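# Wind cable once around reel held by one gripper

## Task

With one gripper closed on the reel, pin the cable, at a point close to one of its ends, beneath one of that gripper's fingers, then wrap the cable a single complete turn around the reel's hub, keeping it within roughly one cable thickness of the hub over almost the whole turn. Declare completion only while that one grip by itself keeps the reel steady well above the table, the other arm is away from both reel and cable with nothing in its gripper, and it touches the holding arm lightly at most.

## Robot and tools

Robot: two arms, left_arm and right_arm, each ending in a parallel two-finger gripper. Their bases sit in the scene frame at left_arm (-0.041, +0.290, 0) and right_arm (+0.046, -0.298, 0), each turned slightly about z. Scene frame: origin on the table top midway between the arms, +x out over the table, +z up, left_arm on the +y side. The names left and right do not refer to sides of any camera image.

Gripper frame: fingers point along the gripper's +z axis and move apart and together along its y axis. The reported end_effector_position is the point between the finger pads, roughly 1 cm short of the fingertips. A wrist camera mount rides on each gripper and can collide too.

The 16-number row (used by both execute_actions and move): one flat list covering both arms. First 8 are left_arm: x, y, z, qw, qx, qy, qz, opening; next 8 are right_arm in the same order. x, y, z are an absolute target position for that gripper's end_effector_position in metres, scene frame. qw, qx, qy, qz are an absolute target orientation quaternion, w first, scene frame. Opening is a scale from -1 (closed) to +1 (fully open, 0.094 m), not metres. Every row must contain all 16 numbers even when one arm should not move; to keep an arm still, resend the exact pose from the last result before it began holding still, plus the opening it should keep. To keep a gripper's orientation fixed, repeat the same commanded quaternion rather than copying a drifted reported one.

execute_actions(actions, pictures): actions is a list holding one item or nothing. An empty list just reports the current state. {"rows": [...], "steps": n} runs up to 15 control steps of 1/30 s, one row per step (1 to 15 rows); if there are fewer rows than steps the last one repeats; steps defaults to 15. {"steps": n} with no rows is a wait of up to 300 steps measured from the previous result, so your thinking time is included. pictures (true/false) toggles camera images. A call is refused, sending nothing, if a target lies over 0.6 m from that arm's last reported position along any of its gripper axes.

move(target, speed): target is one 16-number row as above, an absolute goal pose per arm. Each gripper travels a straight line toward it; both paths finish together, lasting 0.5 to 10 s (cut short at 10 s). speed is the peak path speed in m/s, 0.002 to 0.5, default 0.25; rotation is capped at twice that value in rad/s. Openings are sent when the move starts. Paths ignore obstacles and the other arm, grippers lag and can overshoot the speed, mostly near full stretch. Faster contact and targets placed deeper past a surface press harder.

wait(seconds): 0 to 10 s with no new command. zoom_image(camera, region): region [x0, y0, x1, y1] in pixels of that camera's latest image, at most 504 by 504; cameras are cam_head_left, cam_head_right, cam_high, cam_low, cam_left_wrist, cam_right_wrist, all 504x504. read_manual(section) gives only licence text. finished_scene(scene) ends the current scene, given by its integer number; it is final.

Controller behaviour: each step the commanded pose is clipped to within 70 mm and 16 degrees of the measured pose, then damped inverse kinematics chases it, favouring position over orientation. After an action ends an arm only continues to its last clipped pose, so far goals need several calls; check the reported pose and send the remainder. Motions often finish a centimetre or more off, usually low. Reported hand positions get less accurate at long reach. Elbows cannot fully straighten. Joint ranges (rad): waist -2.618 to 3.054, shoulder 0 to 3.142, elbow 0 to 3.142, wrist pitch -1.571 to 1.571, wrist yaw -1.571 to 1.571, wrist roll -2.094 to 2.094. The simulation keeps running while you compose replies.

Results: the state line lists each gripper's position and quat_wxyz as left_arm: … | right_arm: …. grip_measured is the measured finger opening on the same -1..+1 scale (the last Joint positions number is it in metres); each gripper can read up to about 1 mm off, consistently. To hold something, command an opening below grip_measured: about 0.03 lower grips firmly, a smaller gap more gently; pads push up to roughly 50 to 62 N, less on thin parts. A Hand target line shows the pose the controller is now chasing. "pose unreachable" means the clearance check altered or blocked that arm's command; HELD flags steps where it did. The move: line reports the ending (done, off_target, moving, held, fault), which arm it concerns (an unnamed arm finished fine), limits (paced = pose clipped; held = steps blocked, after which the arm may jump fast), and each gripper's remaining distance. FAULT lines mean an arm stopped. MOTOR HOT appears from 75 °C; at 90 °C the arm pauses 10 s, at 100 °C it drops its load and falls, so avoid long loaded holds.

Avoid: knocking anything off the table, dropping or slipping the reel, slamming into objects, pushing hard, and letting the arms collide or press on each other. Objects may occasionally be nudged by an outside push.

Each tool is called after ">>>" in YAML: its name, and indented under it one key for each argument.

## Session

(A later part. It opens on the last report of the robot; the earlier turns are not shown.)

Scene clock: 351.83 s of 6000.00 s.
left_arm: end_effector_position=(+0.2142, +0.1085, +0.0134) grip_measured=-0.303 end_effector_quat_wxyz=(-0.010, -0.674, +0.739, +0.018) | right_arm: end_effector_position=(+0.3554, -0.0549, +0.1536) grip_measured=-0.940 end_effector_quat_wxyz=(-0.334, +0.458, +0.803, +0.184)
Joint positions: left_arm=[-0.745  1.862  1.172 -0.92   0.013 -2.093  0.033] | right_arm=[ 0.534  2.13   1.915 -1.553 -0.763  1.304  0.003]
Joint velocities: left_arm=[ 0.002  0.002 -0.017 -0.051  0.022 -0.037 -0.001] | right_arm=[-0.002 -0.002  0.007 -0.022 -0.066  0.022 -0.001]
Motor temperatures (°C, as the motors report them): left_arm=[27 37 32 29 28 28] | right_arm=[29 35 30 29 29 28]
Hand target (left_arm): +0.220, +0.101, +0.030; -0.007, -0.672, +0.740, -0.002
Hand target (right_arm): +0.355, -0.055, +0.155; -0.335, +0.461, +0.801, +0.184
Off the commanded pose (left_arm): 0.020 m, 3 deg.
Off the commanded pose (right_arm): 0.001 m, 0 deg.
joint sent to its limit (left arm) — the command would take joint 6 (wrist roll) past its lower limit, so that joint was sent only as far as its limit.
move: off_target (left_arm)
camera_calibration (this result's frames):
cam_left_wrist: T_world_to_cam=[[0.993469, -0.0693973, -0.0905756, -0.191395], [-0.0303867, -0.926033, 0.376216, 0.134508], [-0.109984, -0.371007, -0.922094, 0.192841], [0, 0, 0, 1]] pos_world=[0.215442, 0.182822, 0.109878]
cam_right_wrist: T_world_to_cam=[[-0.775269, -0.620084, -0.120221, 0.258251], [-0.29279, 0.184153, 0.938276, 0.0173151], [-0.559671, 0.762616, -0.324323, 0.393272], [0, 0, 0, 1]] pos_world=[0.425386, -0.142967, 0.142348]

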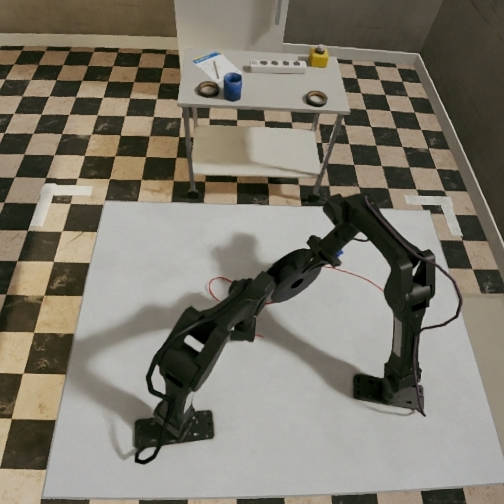

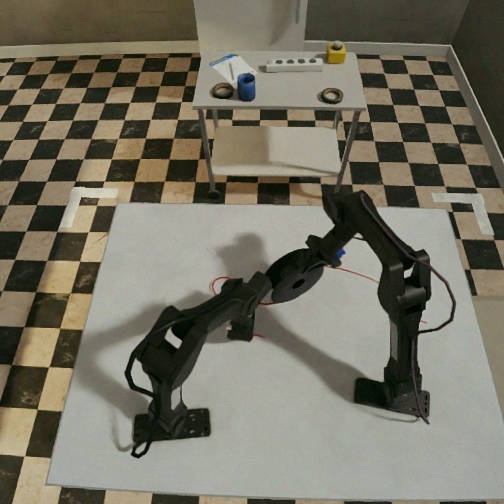

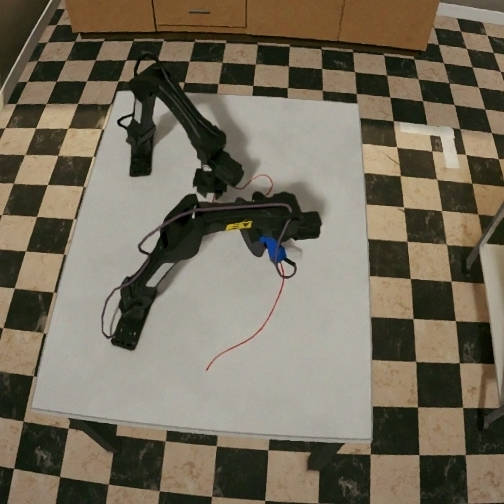

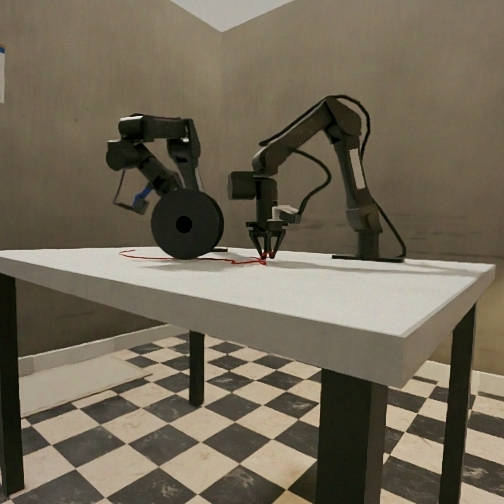

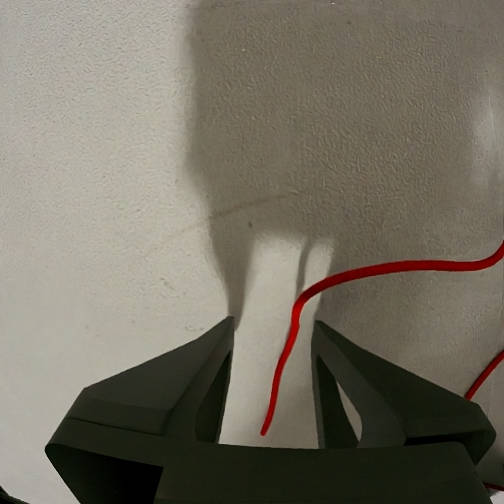

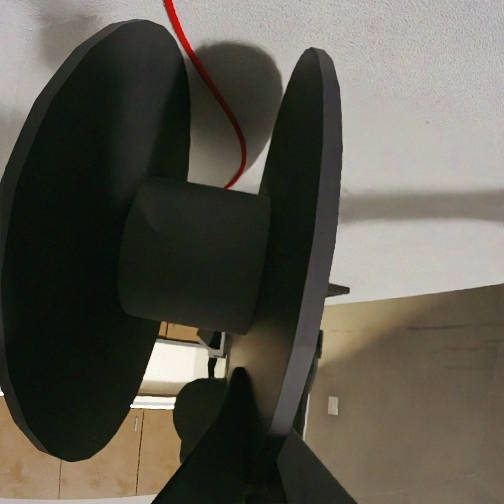

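>>> move:
  target: [0.23,0.115,0.06,0,-0.4,0.92,0,-0.3,0.3555,-0.0547,0.155,-0.335,0.461,0.801,0.184,-1]
  speed: 0.15

>>> move:
  target: [0.26,0.128,0.045,0,-0.1,0.995,0,-0.2,0.3555,-0.0547,0.155,-0.335,0.461,0.801,0.184,-1]
  speed: 0.15

>>> move:
  target: [0.26,0.128,0.003,0,-0.1,0.995,0,-0.2,0.3555,-0.0547,0.155,-0.335,0.461,0.801,0.184,-1]
  speed: 0.05

Scene clock: 362.10 s of 6000.00 s.
left_arm: end_effector_position=(+0.2209, +0.1148, +0.0445) grip_measured=-0.303 end_effector_quat_wxyz=(-0.014, -0.398, +0.917, +0.014) | right_arm: end_effector_position=(+0.3554, -0.0549, +0.1536) grip_measured=-0.940 end_effector_quat_wxyz=(-0.334, +0.458, +0.803, +0.184)
Joint positions: left_arm=[-0.718  1.823  1.254 -1.041  0.009 -1.406  0.033] | right_arm=[ 0.534  2.13   1.915 -1.553 -0.763  1.304  0.003]
Joint velocities: left_arm=[-0.002  0.002 -0.007 -0.007 -0.081 -0.007  0.   ] | right_arm=[-0.007 -0.022 -0.017  0.051 -0.007 -0.11  -0.001]
Motor temperatures (°C, as the motors report them): left_arm=[27 37 32 29 28 28] | right_arm=[29 35 30 29 29 28]
Hand target (left_arm): +0.230, +0.115, +0.060; +0.000, -0.399, +0.917, -0.000
Hand target (right_arm): +0.355, -0.055, +0.155; -0.335, +0.461, +0.801, +0.184
Off the commanded pose (left_arm): 0.018 m, 2 deg.
Off the commanded pose (right_arm): 0.001 m, 0 deg.
After step 180, 1.60 s passed at rest.
move: off_target (left_arm)
camera_calibration (this result's frames):
cam_left_wrist: T_world_to_cam=[[0.740853, -0.666002, -0.0870522, -0.0707274], [-0.58662, -0.704712, 0.399071, 0.225313], [-0.327129, -0.244586, -0.912778, 0.257571], [0, 0, 0, 1]] pos_world=[0.268831, 0.174675, 0.139032]
cam_right_wrist: T_world_to_cam=[[-0.775269, -0.620084, -0.120221, 0.258251], [-0.29279, 0.184153, 0.938276, 0.0173151], [-0.559671, 0.762616, -0.324323, 0.393272], [0, 0, 0, 1]] pos_world=[0.425386, -0.142967, 0.142348]

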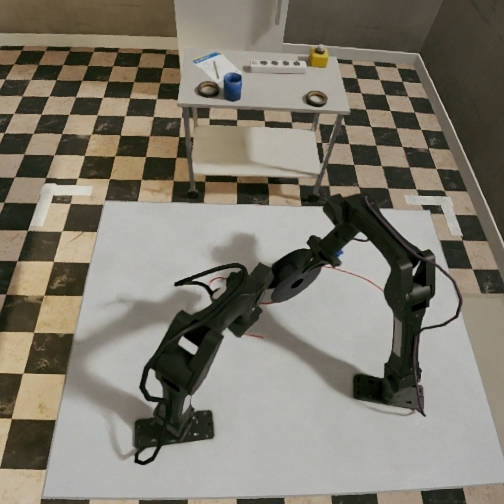

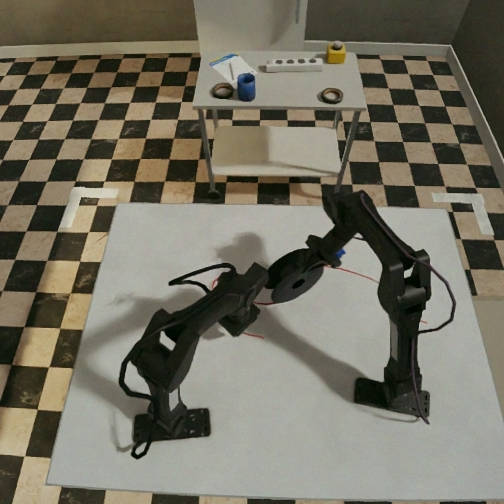

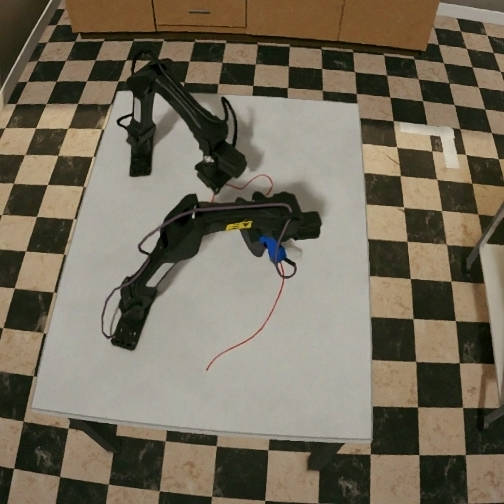

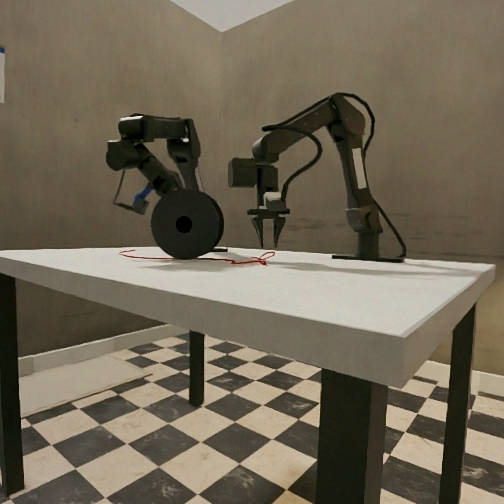

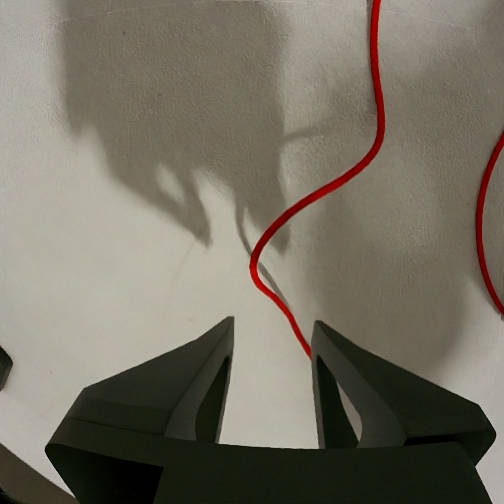

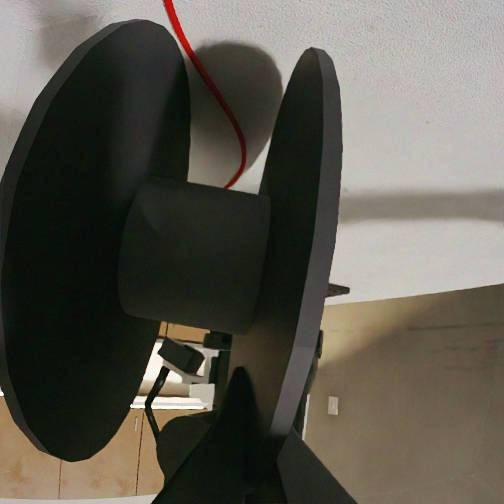

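Scene clock: 364.63 s of 6000.00 s.
left_arm: end_effector_position=(+0.2467, +0.1297, +0.0408) grip_measured=-0.203 end_effector_quat_wxyz=(-0.015, -0.099, +0.995, +0.006) | right_arm: end_effector_position=(+0.3554, -0.0549, +0.1536) grip_measured=-0.940 end_effector_quat_wxyz=(-0.334, +0.458, +0.803, +0.184)
Joint positions: left_arm=[-0.637  1.873  1.303 -1.034  0.008 -0.706  0.037] | right_arm=[ 0.534  2.13   1.915 -1.553 -0.763  1.304  0.003]
Joint velocities: left_arm=[ 0.002 -0.012 -0.017 -0.022 -0.051  0.007  0.001] | right_arm=[ 0.002 -0.007 -0.002 -0.037  0.022 -0.007 -0.   ]
Motor temperatures (°C, as the motors report them): left_arm=[27 36 32 29 28 28] | right_arm=[29 35 30 29 29 28]
Hand target (left_arm): +0.260, +0.128, +0.045; +0.000, -0.100, +0.995, -0.000
Hand target (right_arm): +0.355, -0.055, +0.155; -0.335, +0.461, +0.801, +0.184
Off the commanded pose (left_arm): 0.014 m, 2 deg.
Off the commanded pose (right_arm): 0.001 m, 0 deg.
move: off_target (left_arm)
camera_calibration (this result's frames):
cam_left_wrist: T_world_to_cam=[[0.216851, -0.974005, -0.0654988, 0.0881676], [-0.882707, -0.224294, 0.412942, 0.262565], [-0.416899, -0.0317308, -0.908399, 0.260707], [0, 0, 0, 1]] pos_world=[0.321337, 0.15304, 0.134177]
cam_right_wrist: T_world_to_cam=[[-0.775269, -0.620084, -0.120221, 0.258251], [-0.29279, 0.184153, 0.938276, 0.0173151], [-0.559671, 0.762616, -0.324323, 0.393272], [0, 0, 0, 1]] pos_world=[0.425386, -0.142967, 0.142348]

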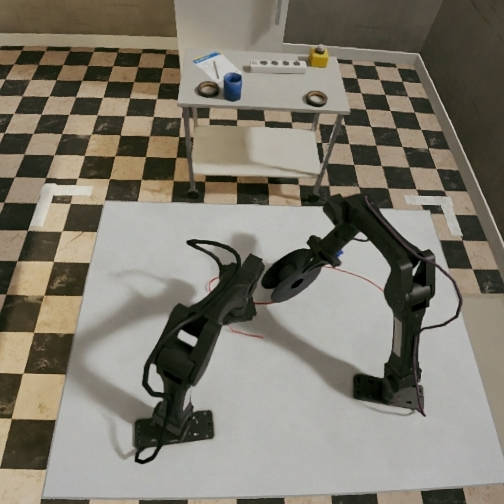

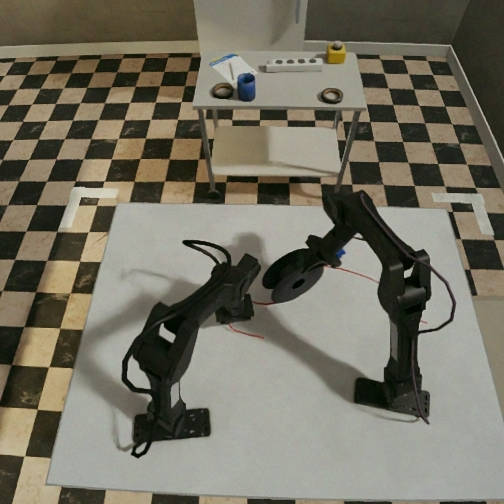

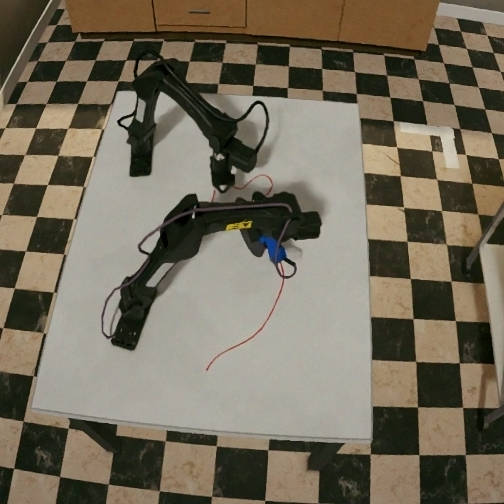

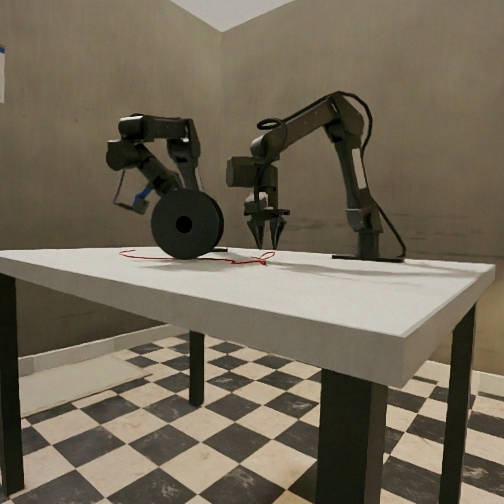

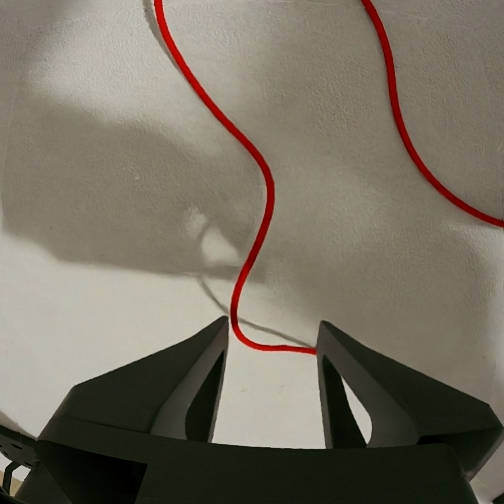

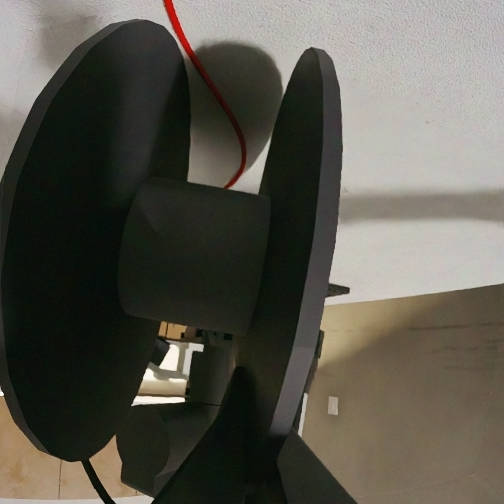

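Scene clock: 365.93 s of 6000.00 s.
left_arm: end_effector_position=(+0.2610, +0.1218, +0.0112) grip_measured=-0.203 end_effector_quat_wxyz=(+0.004, -0.098, +0.995, -0.007) | right_arm: end_effector_position=(+0.3554, -0.0549, +0.1536) grip_measured=-0.940 end_effector_quat_wxyz=(-0.334, +0.458, +0.803, +0.184)
Joint positions: left_arm=[-0.637  1.931  1.256 -0.881  0.008 -0.703  0.037] | right_arm=[ 0.534  2.13   1.915 -1.553 -0.763  1.304  0.003]
Joint velocities: left_arm=[ 0.007 -0.017 -0.007 -0.051  0.007  0.037  0.   ] | right_arm=[-0.002  0.017 -0.012 -0.037  0.022 -0.022 -0.   ]
Motor temperatures (°C, as the motors report them): left_arm=[27 36 32 29 28 28] | right_arm=[29 35 30 29 29 28]
Hand target (left_arm): +0.260, +0.128, +0.003; +0.000, -0.100, +0.995, -0.000
Hand target (right_arm): +0.355, -0.055, +0.155; -0.335, +0.461, +0.801, +0.184
Off the commanded pose (left_arm): 0.010 m, 1 deg.
Off the commanded pose (right_arm): 0.001 m, 0 deg.
move: done
camera_calibration (this result's frames):
cam_left_wrist: T_world_to_cam=[[0.215935, -0.975812, -0.0340999, 0.0754739], [-0.899793, -0.212431, 0.381112, 0.289026], [-0.379137, -0.0516125, -0.9239, 0.232246], [0, 0, 0, 1]] pos_world=[0.331819, 0.147033, 0.106995]
cam_right_wrist: T_world_to_cam=[[-0.775269, -0.620084, -0.120221, 0.258251], [-0.29279, 0.184153, 0.938276, 0.0173151], [-0.559671, 0.762616, -0.324323, 0.393272], [0, 0, 0, 1]] pos_world=[0.425386, -0.142967, 0.142348]

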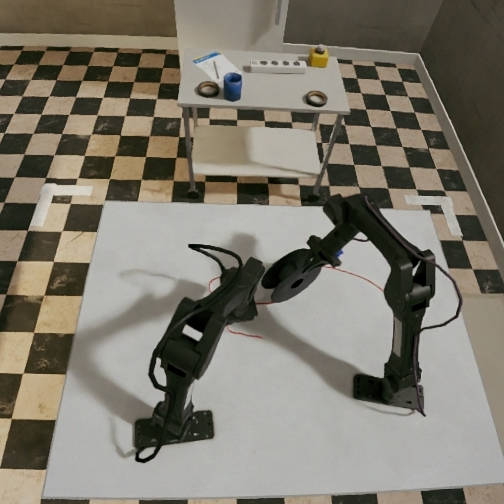

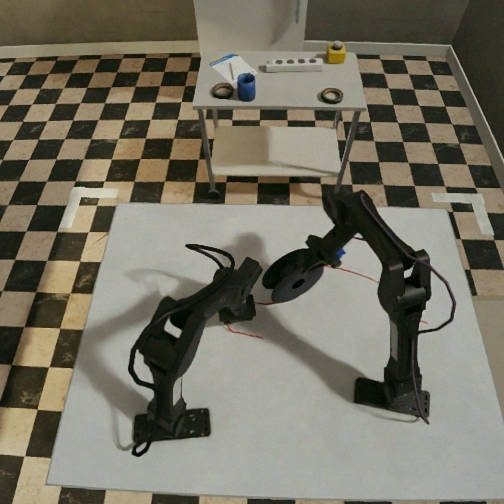

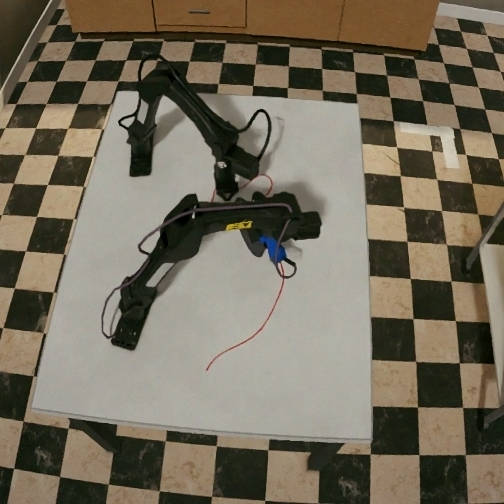

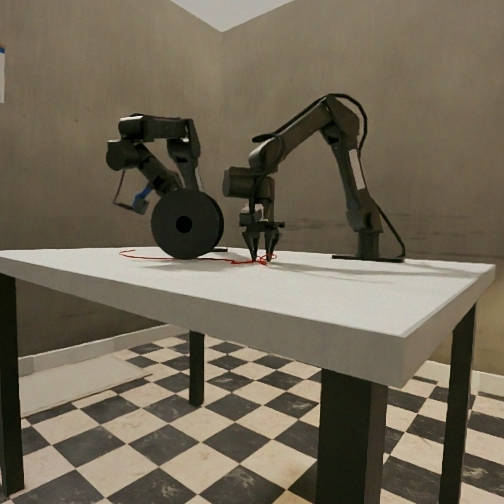

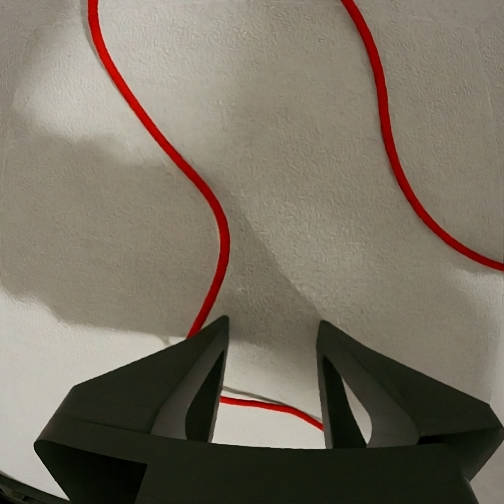

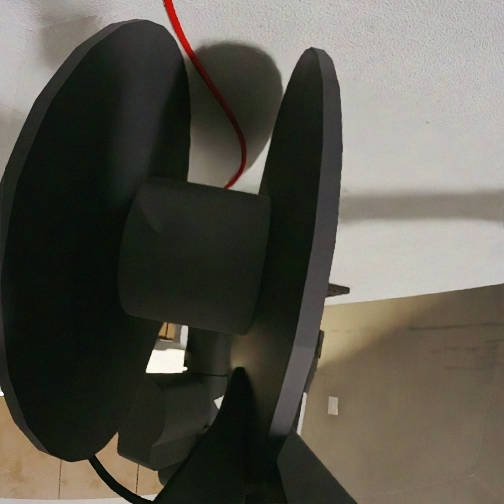

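Need +3 cm in y; align with cable (φ≈175).

>>> move:
  target: [0.265,0.14,0.06,0,0,1,0,-0.1,0.3555,-0.0547,0.155,-0.335,0.461,0.801,0.184,-1]
  speed: 0.1

>>> move:
  target: [0.262,0.162,0.003,0,0,1,0,-0.1,0.3555,-0.0547,0.155,-0.335,0.461,0.801,0.184,-1]
  speed: 0.05

>>> move:
  target: [0.262,0.162,0.003,0,0,1,0,-1,0.3555,-0.0547,0.155,-0.335,0.461,0.801,0.184,-1]

Scene clock: 371.23 s of 6000.00 s.
left_arm: end_effector_position=(+0.2559, +0.1395, +0.0443) grip_measured=-0.103 end_effector_quat_wxyz=(-0.020, +0.001, +1.000, +0.006) | right_arm: end_effector_position=(+0.3554, -0.0549, +0.1536) grip_measured=-0.940 end_effector_quat_wxyz=(-0.334, +0.458, +0.803, +0.184)
Joint positions: left_arm=[-0.599  1.889  1.34  -1.062  0.007 -0.466  0.042] | right_arm=[ 0.534  2.13   1.915 -1.553 -0.763  1.304  0.003]
Joint velocities: left_arm=[-0.002 -0.022 -0.002 -0.037  0.037 -0.007  0.   ] | right_arm=[-0.002  0.002 -0.002  0.007 -0.022  0.051  0.   ]
Motor temperatures (°C, as the motors report them): left_arm=[27 36 32 29 28 28] | right_arm=[29 35 30 29 29 28]
Hand target (left_arm): +0.265, +0.140, +0.060; +0.001, -0.000, +1.000, -0.000
Hand target (right_arm): +0.355, -0.055, +0.155; -0.335, +0.461, +0.801, +0.184
Off the commanded pose (left_arm): 0.018 m, 2 deg.
Off the commanded pose (right_arm): 0.001 m, 0 deg.
move: off_target (left_arm)
camera_calibration (this result's frames):
cam_left_wrist: T_world_to_cam=[[0.0174712, -0.997887, -0.0625744, 0.150149], [-0.905356, -0.042347, 0.422536, 0.2514], [-0.424293, 0.0492699, -0.904184, 0.258439], [0, 0, 0, 1]] pos_world=[0.334637, 0.147745, 0.136846]
cam_right_wrist: T_world_to_cam=[[-0.775269, -0.620084, -0.120221, 0.258251], [-0.29279, 0.184153, 0.938276, 0.0173151], [-0.559671, 0.762616, -0.324323, 0.393272], [0, 0, 0, 1]] pos_world=[0.425386, -0.142967, 0.142348]

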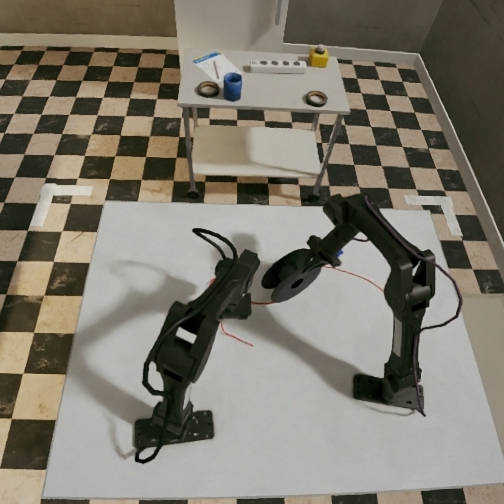

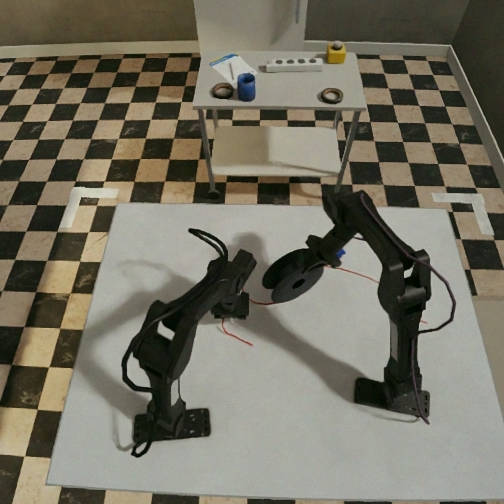

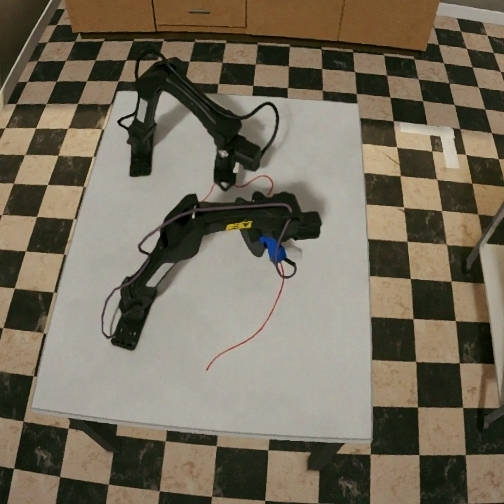

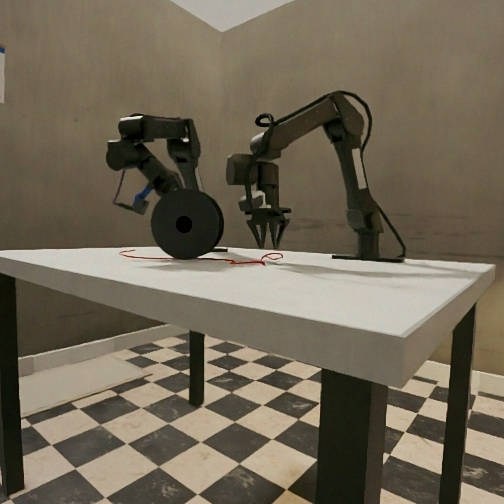

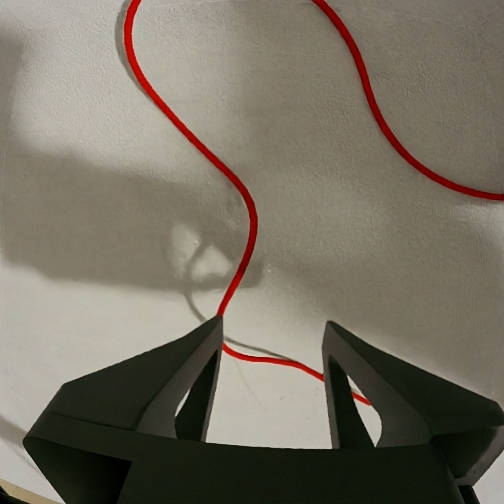

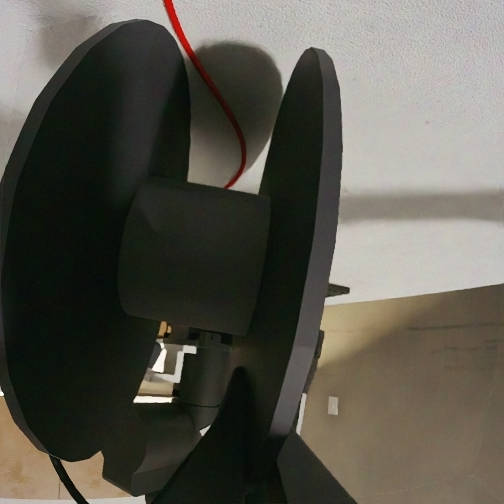

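Scene clock: 372.73 s of 6000.00 s.
left_arm: end_effector_position=(+0.2639, +0.1565, +0.0111) grip_measured=-0.103 end_effector_quat_wxyz=(+0.004, +0.002, +1.000, -0.006) | right_arm: end_effector_position=(+0.3554, -0.0549, +0.1536) grip_measured=-0.940 end_effector_quat_wxyz=(-0.334, +0.458, +0.803, +0.184)
Joint positions: left_arm=[-0.542  1.889  1.198 -0.868  0.008 -0.407  0.042] | right_arm=[ 0.534  2.13   1.915 -1.553 -0.763  1.304  0.003]
Joint velocities: left_arm=[-0.002  0.007 -0.002  0.037  0.022 -0.125 -0.   ] | right_arm=[-0.027  0.007 -0.002 -0.066  0.037 -0.007  0.   ]
Motor temperatures (°C, as the motors report them): left_arm=[27 36 32 29 28 28] | right_arm=[29 35 30 29 29 28]
Hand target (left_arm): +0.262, +0.162, +0.003; -0.000, +0.000, +1.000, -0.000
Hand target (right_arm): +0.355, -0.055, +0.155; -0.335, +0.461, +0.801, +0.184
Off the commanded pose (left_arm): 0.010 m, 1 deg.
Off the commanded pose (right_arm): 0.001 m, 0 deg.
move: done
camera_calibration (this result's frames):
cam_left_wrist: T_world_to_cam=[[0.0175699, -0.999141, -0.0375304, 0.164755], [-0.924566, -0.0305247, 0.379796, 0.277101], [-0.380615, 0.0280264, -0.924309, 0.222966], [0, 0, 0, 1]] pos_world=[0.338168, 0.166823, 0.107031]
cam_right_wrist: T_world_to_cam=[[-0.775269, -0.620084, -0.120221, 0.258251], [-0.29279, 0.184153, 0.938276, 0.0173151], [-0.559671, 0.762616, -0.324323, 0.393272], [0, 0, 0, 1]] pos_world=[0.425386, -0.142967, 0.142348]

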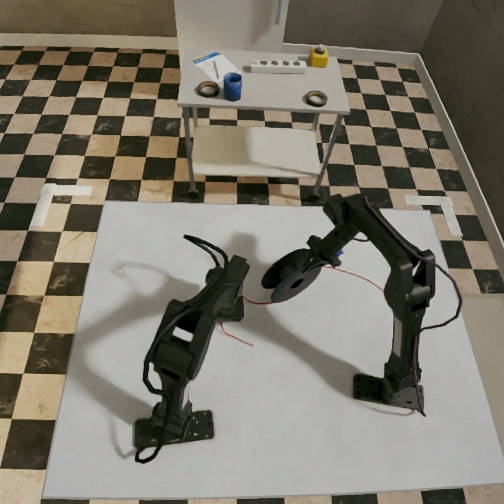

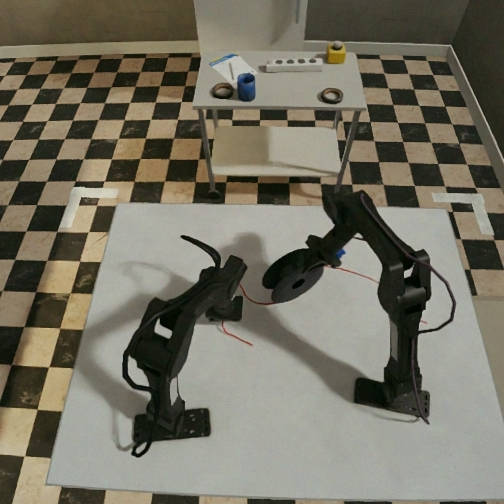

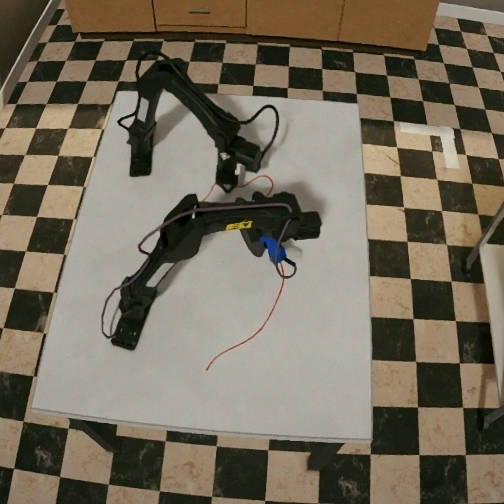

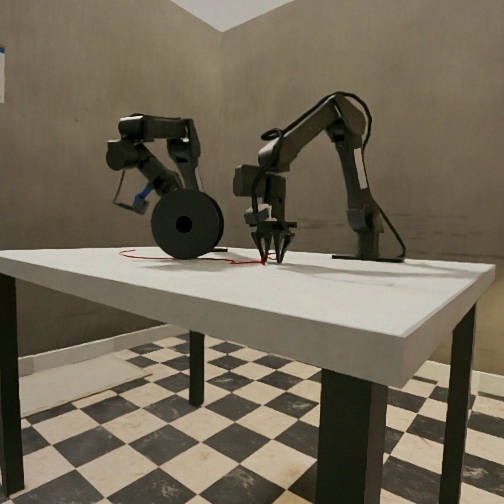

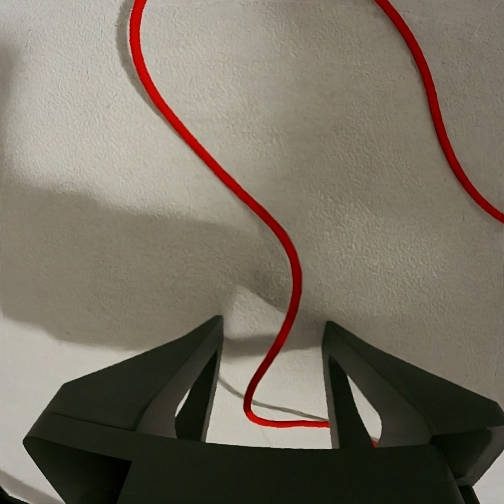

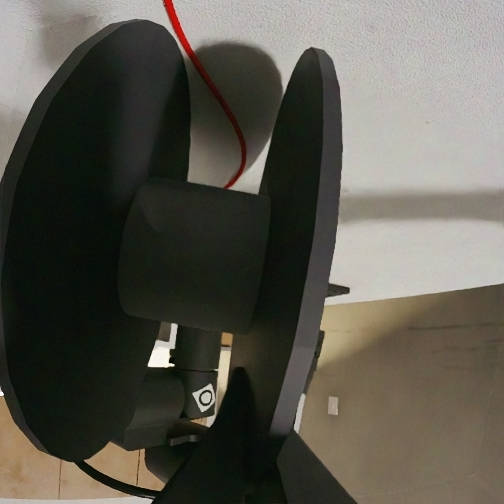

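Scene clock: 373.43 s of 6000.00 s.
left_arm: end_effector_position=(+0.2649, +0.1560, +0.0111) grip_measured=-0.959 end_effector_quat_wxyz=(+0.006, +0.002, +1.000, -0.007) | right_arm: end_effector_position=(+0.3554, -0.0549, +0.1536) grip_measured=-0.940 end_effector_quat_wxyz=(-0.334, +0.458, +0.803, +0.184)
Joint positions: left_arm=[-0.542  1.889  1.198 -0.864  0.008 -0.407  0.002] | right_arm=[ 0.534  2.13   1.915 -1.553 -0.763  1.304  0.003]
Joint velocities: left_arm=[ 0.002 -0.012  0.007 -0.037 -0.022 -0.007 -0.001] | right_arm=[-0.012  0.002 -0.002 -0.022 -0.007 -0.066 -0.   ]
Motor temperatures (°C, as the motors report them): left_arm=[27 36 32 29 28 28] | right_arm=[29 35 30 29 29 28]
Hand target (left_arm): +0.262, +0.162, +0.003; -0.000, -0.000, +1.000, +0.000
Hand target (right_arm): +0.355, -0.055, +0.155; -0.335, +0.461, +0.801, +0.184
Off the commanded pose (left_arm): 0.011 m, 1 deg.
Off the commanded pose (right_arm): 0.001 m, 0 deg.
move: off_target (left_arm)
camera_calibration (this result's frames):
cam_left_wrist: T_world_to_cam=[[0.0177234, -0.999208, -0.0356258, 0.164231], [-0.926152, -0.0298324, 0.375969, 0.2784], [-0.376734, 0.0263314, -0.925947, 0.222645], [0, 0, 0, 1]] pos_world=[0.338808, 0.166543, 0.107338]
cam_right_wrist: T_world_to_cam=[[-0.775269, -0.620084, -0.120221, 0.258251], [-0.29279, 0.184153, 0.938276, 0.0173151], [-0.559671, 0.762616, -0.324323, 0.393272], [0, 0, 0, 1]] pos_world=[0.425386, -0.142967, 0.142348]

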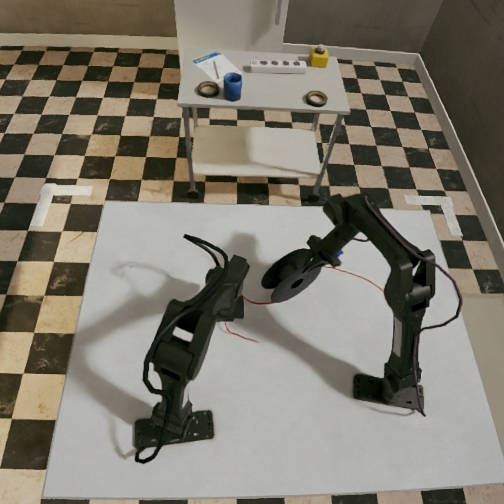

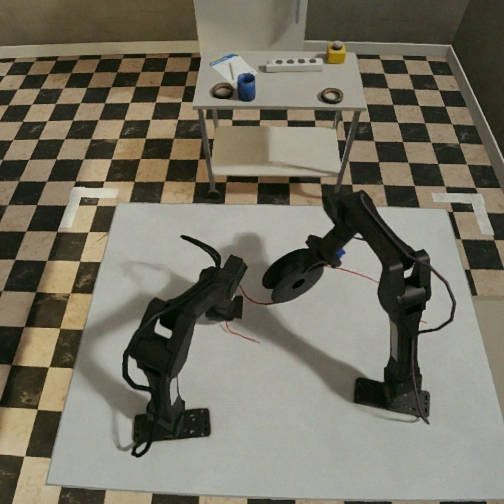

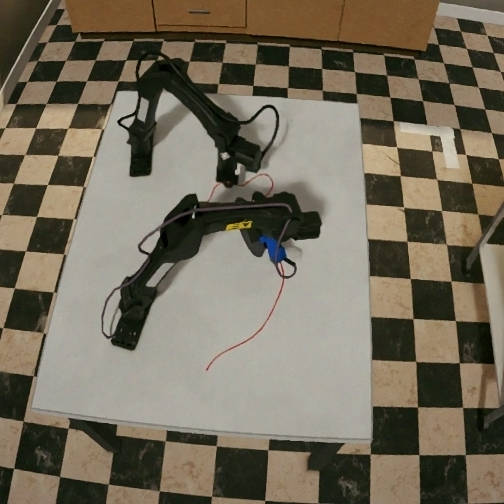

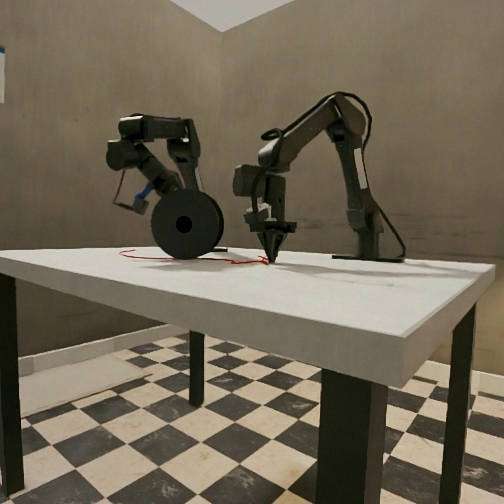

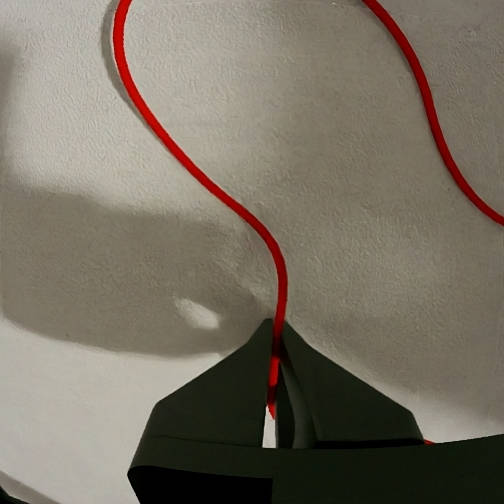

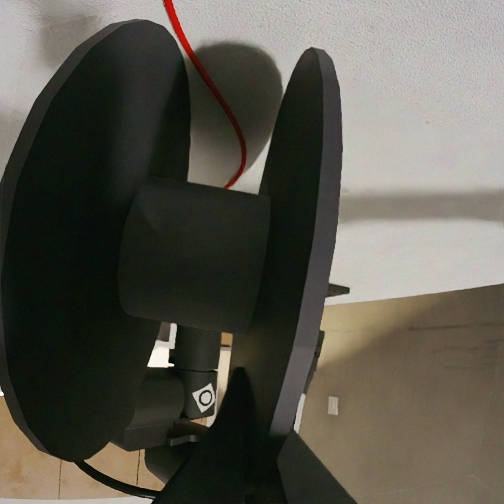

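>>> move:
  target: [0.27,0.14,0.16,0.07,-0.48,0.875,-0.03,-1,0.3555,-0.0547,0.155,-0.335,0.461,0.801,0.184,-1]
  speed: 0.12

Scene clock: 383.00 s of 6000.00 s.
left_arm: end_effector_position=(+0.2680, +0.1421, +0.1437) grip_measured=-0.959 end_effector_quat_wxyz=(+0.054, -0.480, +0.875, -0.018) | right_arm: end_effector_position=(+0.3554, -0.0549, +0.1536) grip_measured=-0.940 end_effector_quat_wxyz=(-0.334, +0.458, +0.803, +0.184)
Joint positions: left_arm=[-0.617  1.753  1.562 -1.29  -0.071 -1.486  0.002] | right_arm=[ 0.534  2.13   1.915 -1.553 -0.763  1.304  0.003]
Joint velocities: left_arm=[ 0.007  0.002 -0.007 -0.037 -0.007 -0.066 -0.001] | right_arm=[-0.002  0.012  0.002  0.007  0.037 -0.022  0.001]
Motor temperatures (°C, as the motors report them): left_arm=[27 36 32 29 28 28] | right_arm=[29 35 30 29 29 28]
Hand target (left_arm): +0.269, +0.140, +0.160; +0.070, -0.479, +0.874, -0.030
Hand target (right_arm): +0.355, -0.055, +0.155; -0.335, +0.461, +0.801, +0.184
Off the commanded pose (left_arm): 0.017 m, 2 deg.
Off the commanded pose (right_arm): 0.001 m, 0 deg.
move: off_target (left_arm)
camera_calibration (this result's frames):
cam_left_wrist: T_world_to_cam=[[0.854398, -0.518372, 0.0359754, -0.147831], [-0.501884, -0.805323, 0.315542, 0.236167], [-0.134596, -0.287654, -0.948229, 0.329819], [0, 0, 0, 1]] pos_world=[0.289227, 0.208433, 0.243541]
cam_right_wrist: T_world_to_cam=[[-0.775269, -0.620084, -0.120221, 0.258251], [-0.29279, 0.184153, 0.938276, 0.0173151], [-0.559671, 0.762616, -0.324323, 0.393272], [0, 0, 0, 1]] pos_world=[0.425386, -0.142967, 0.142348]

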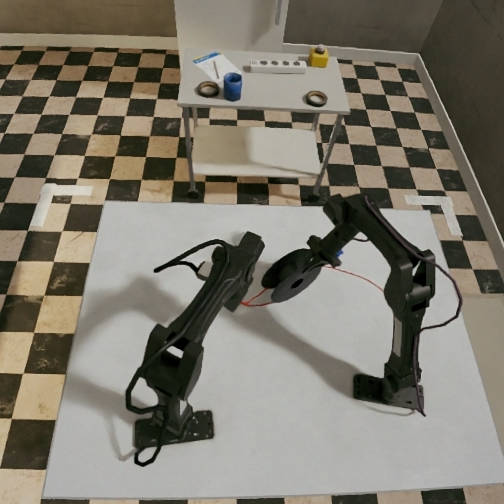

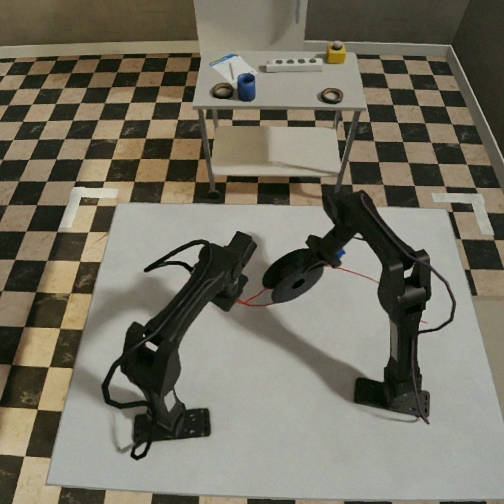

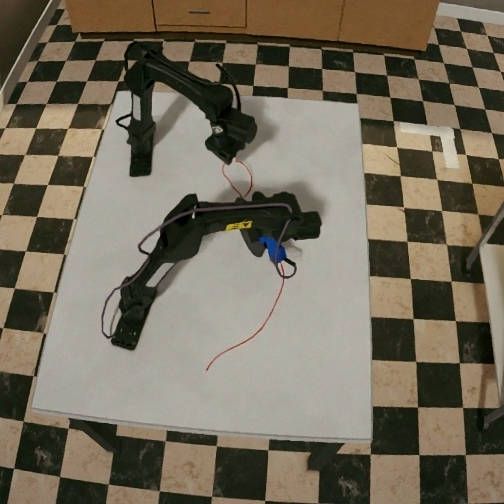

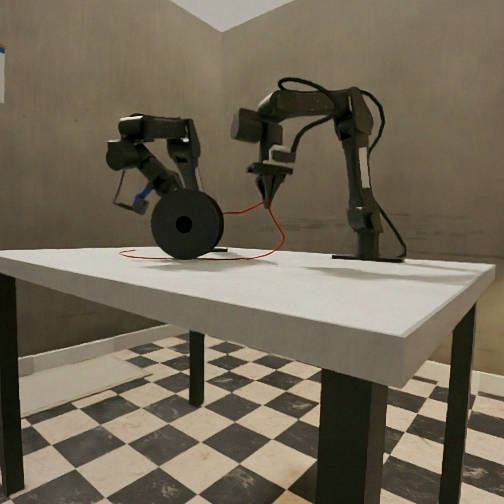

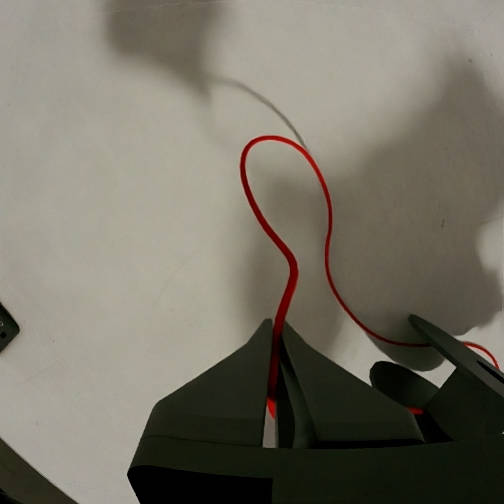

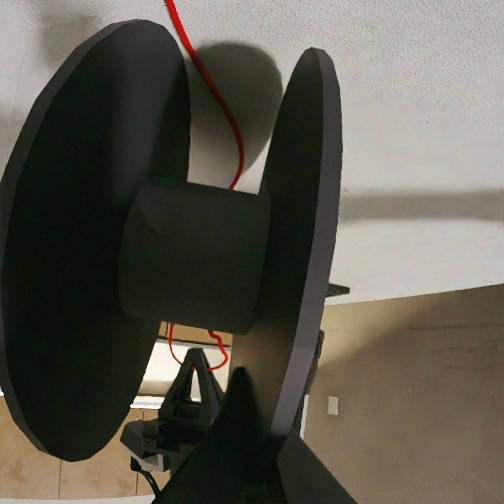

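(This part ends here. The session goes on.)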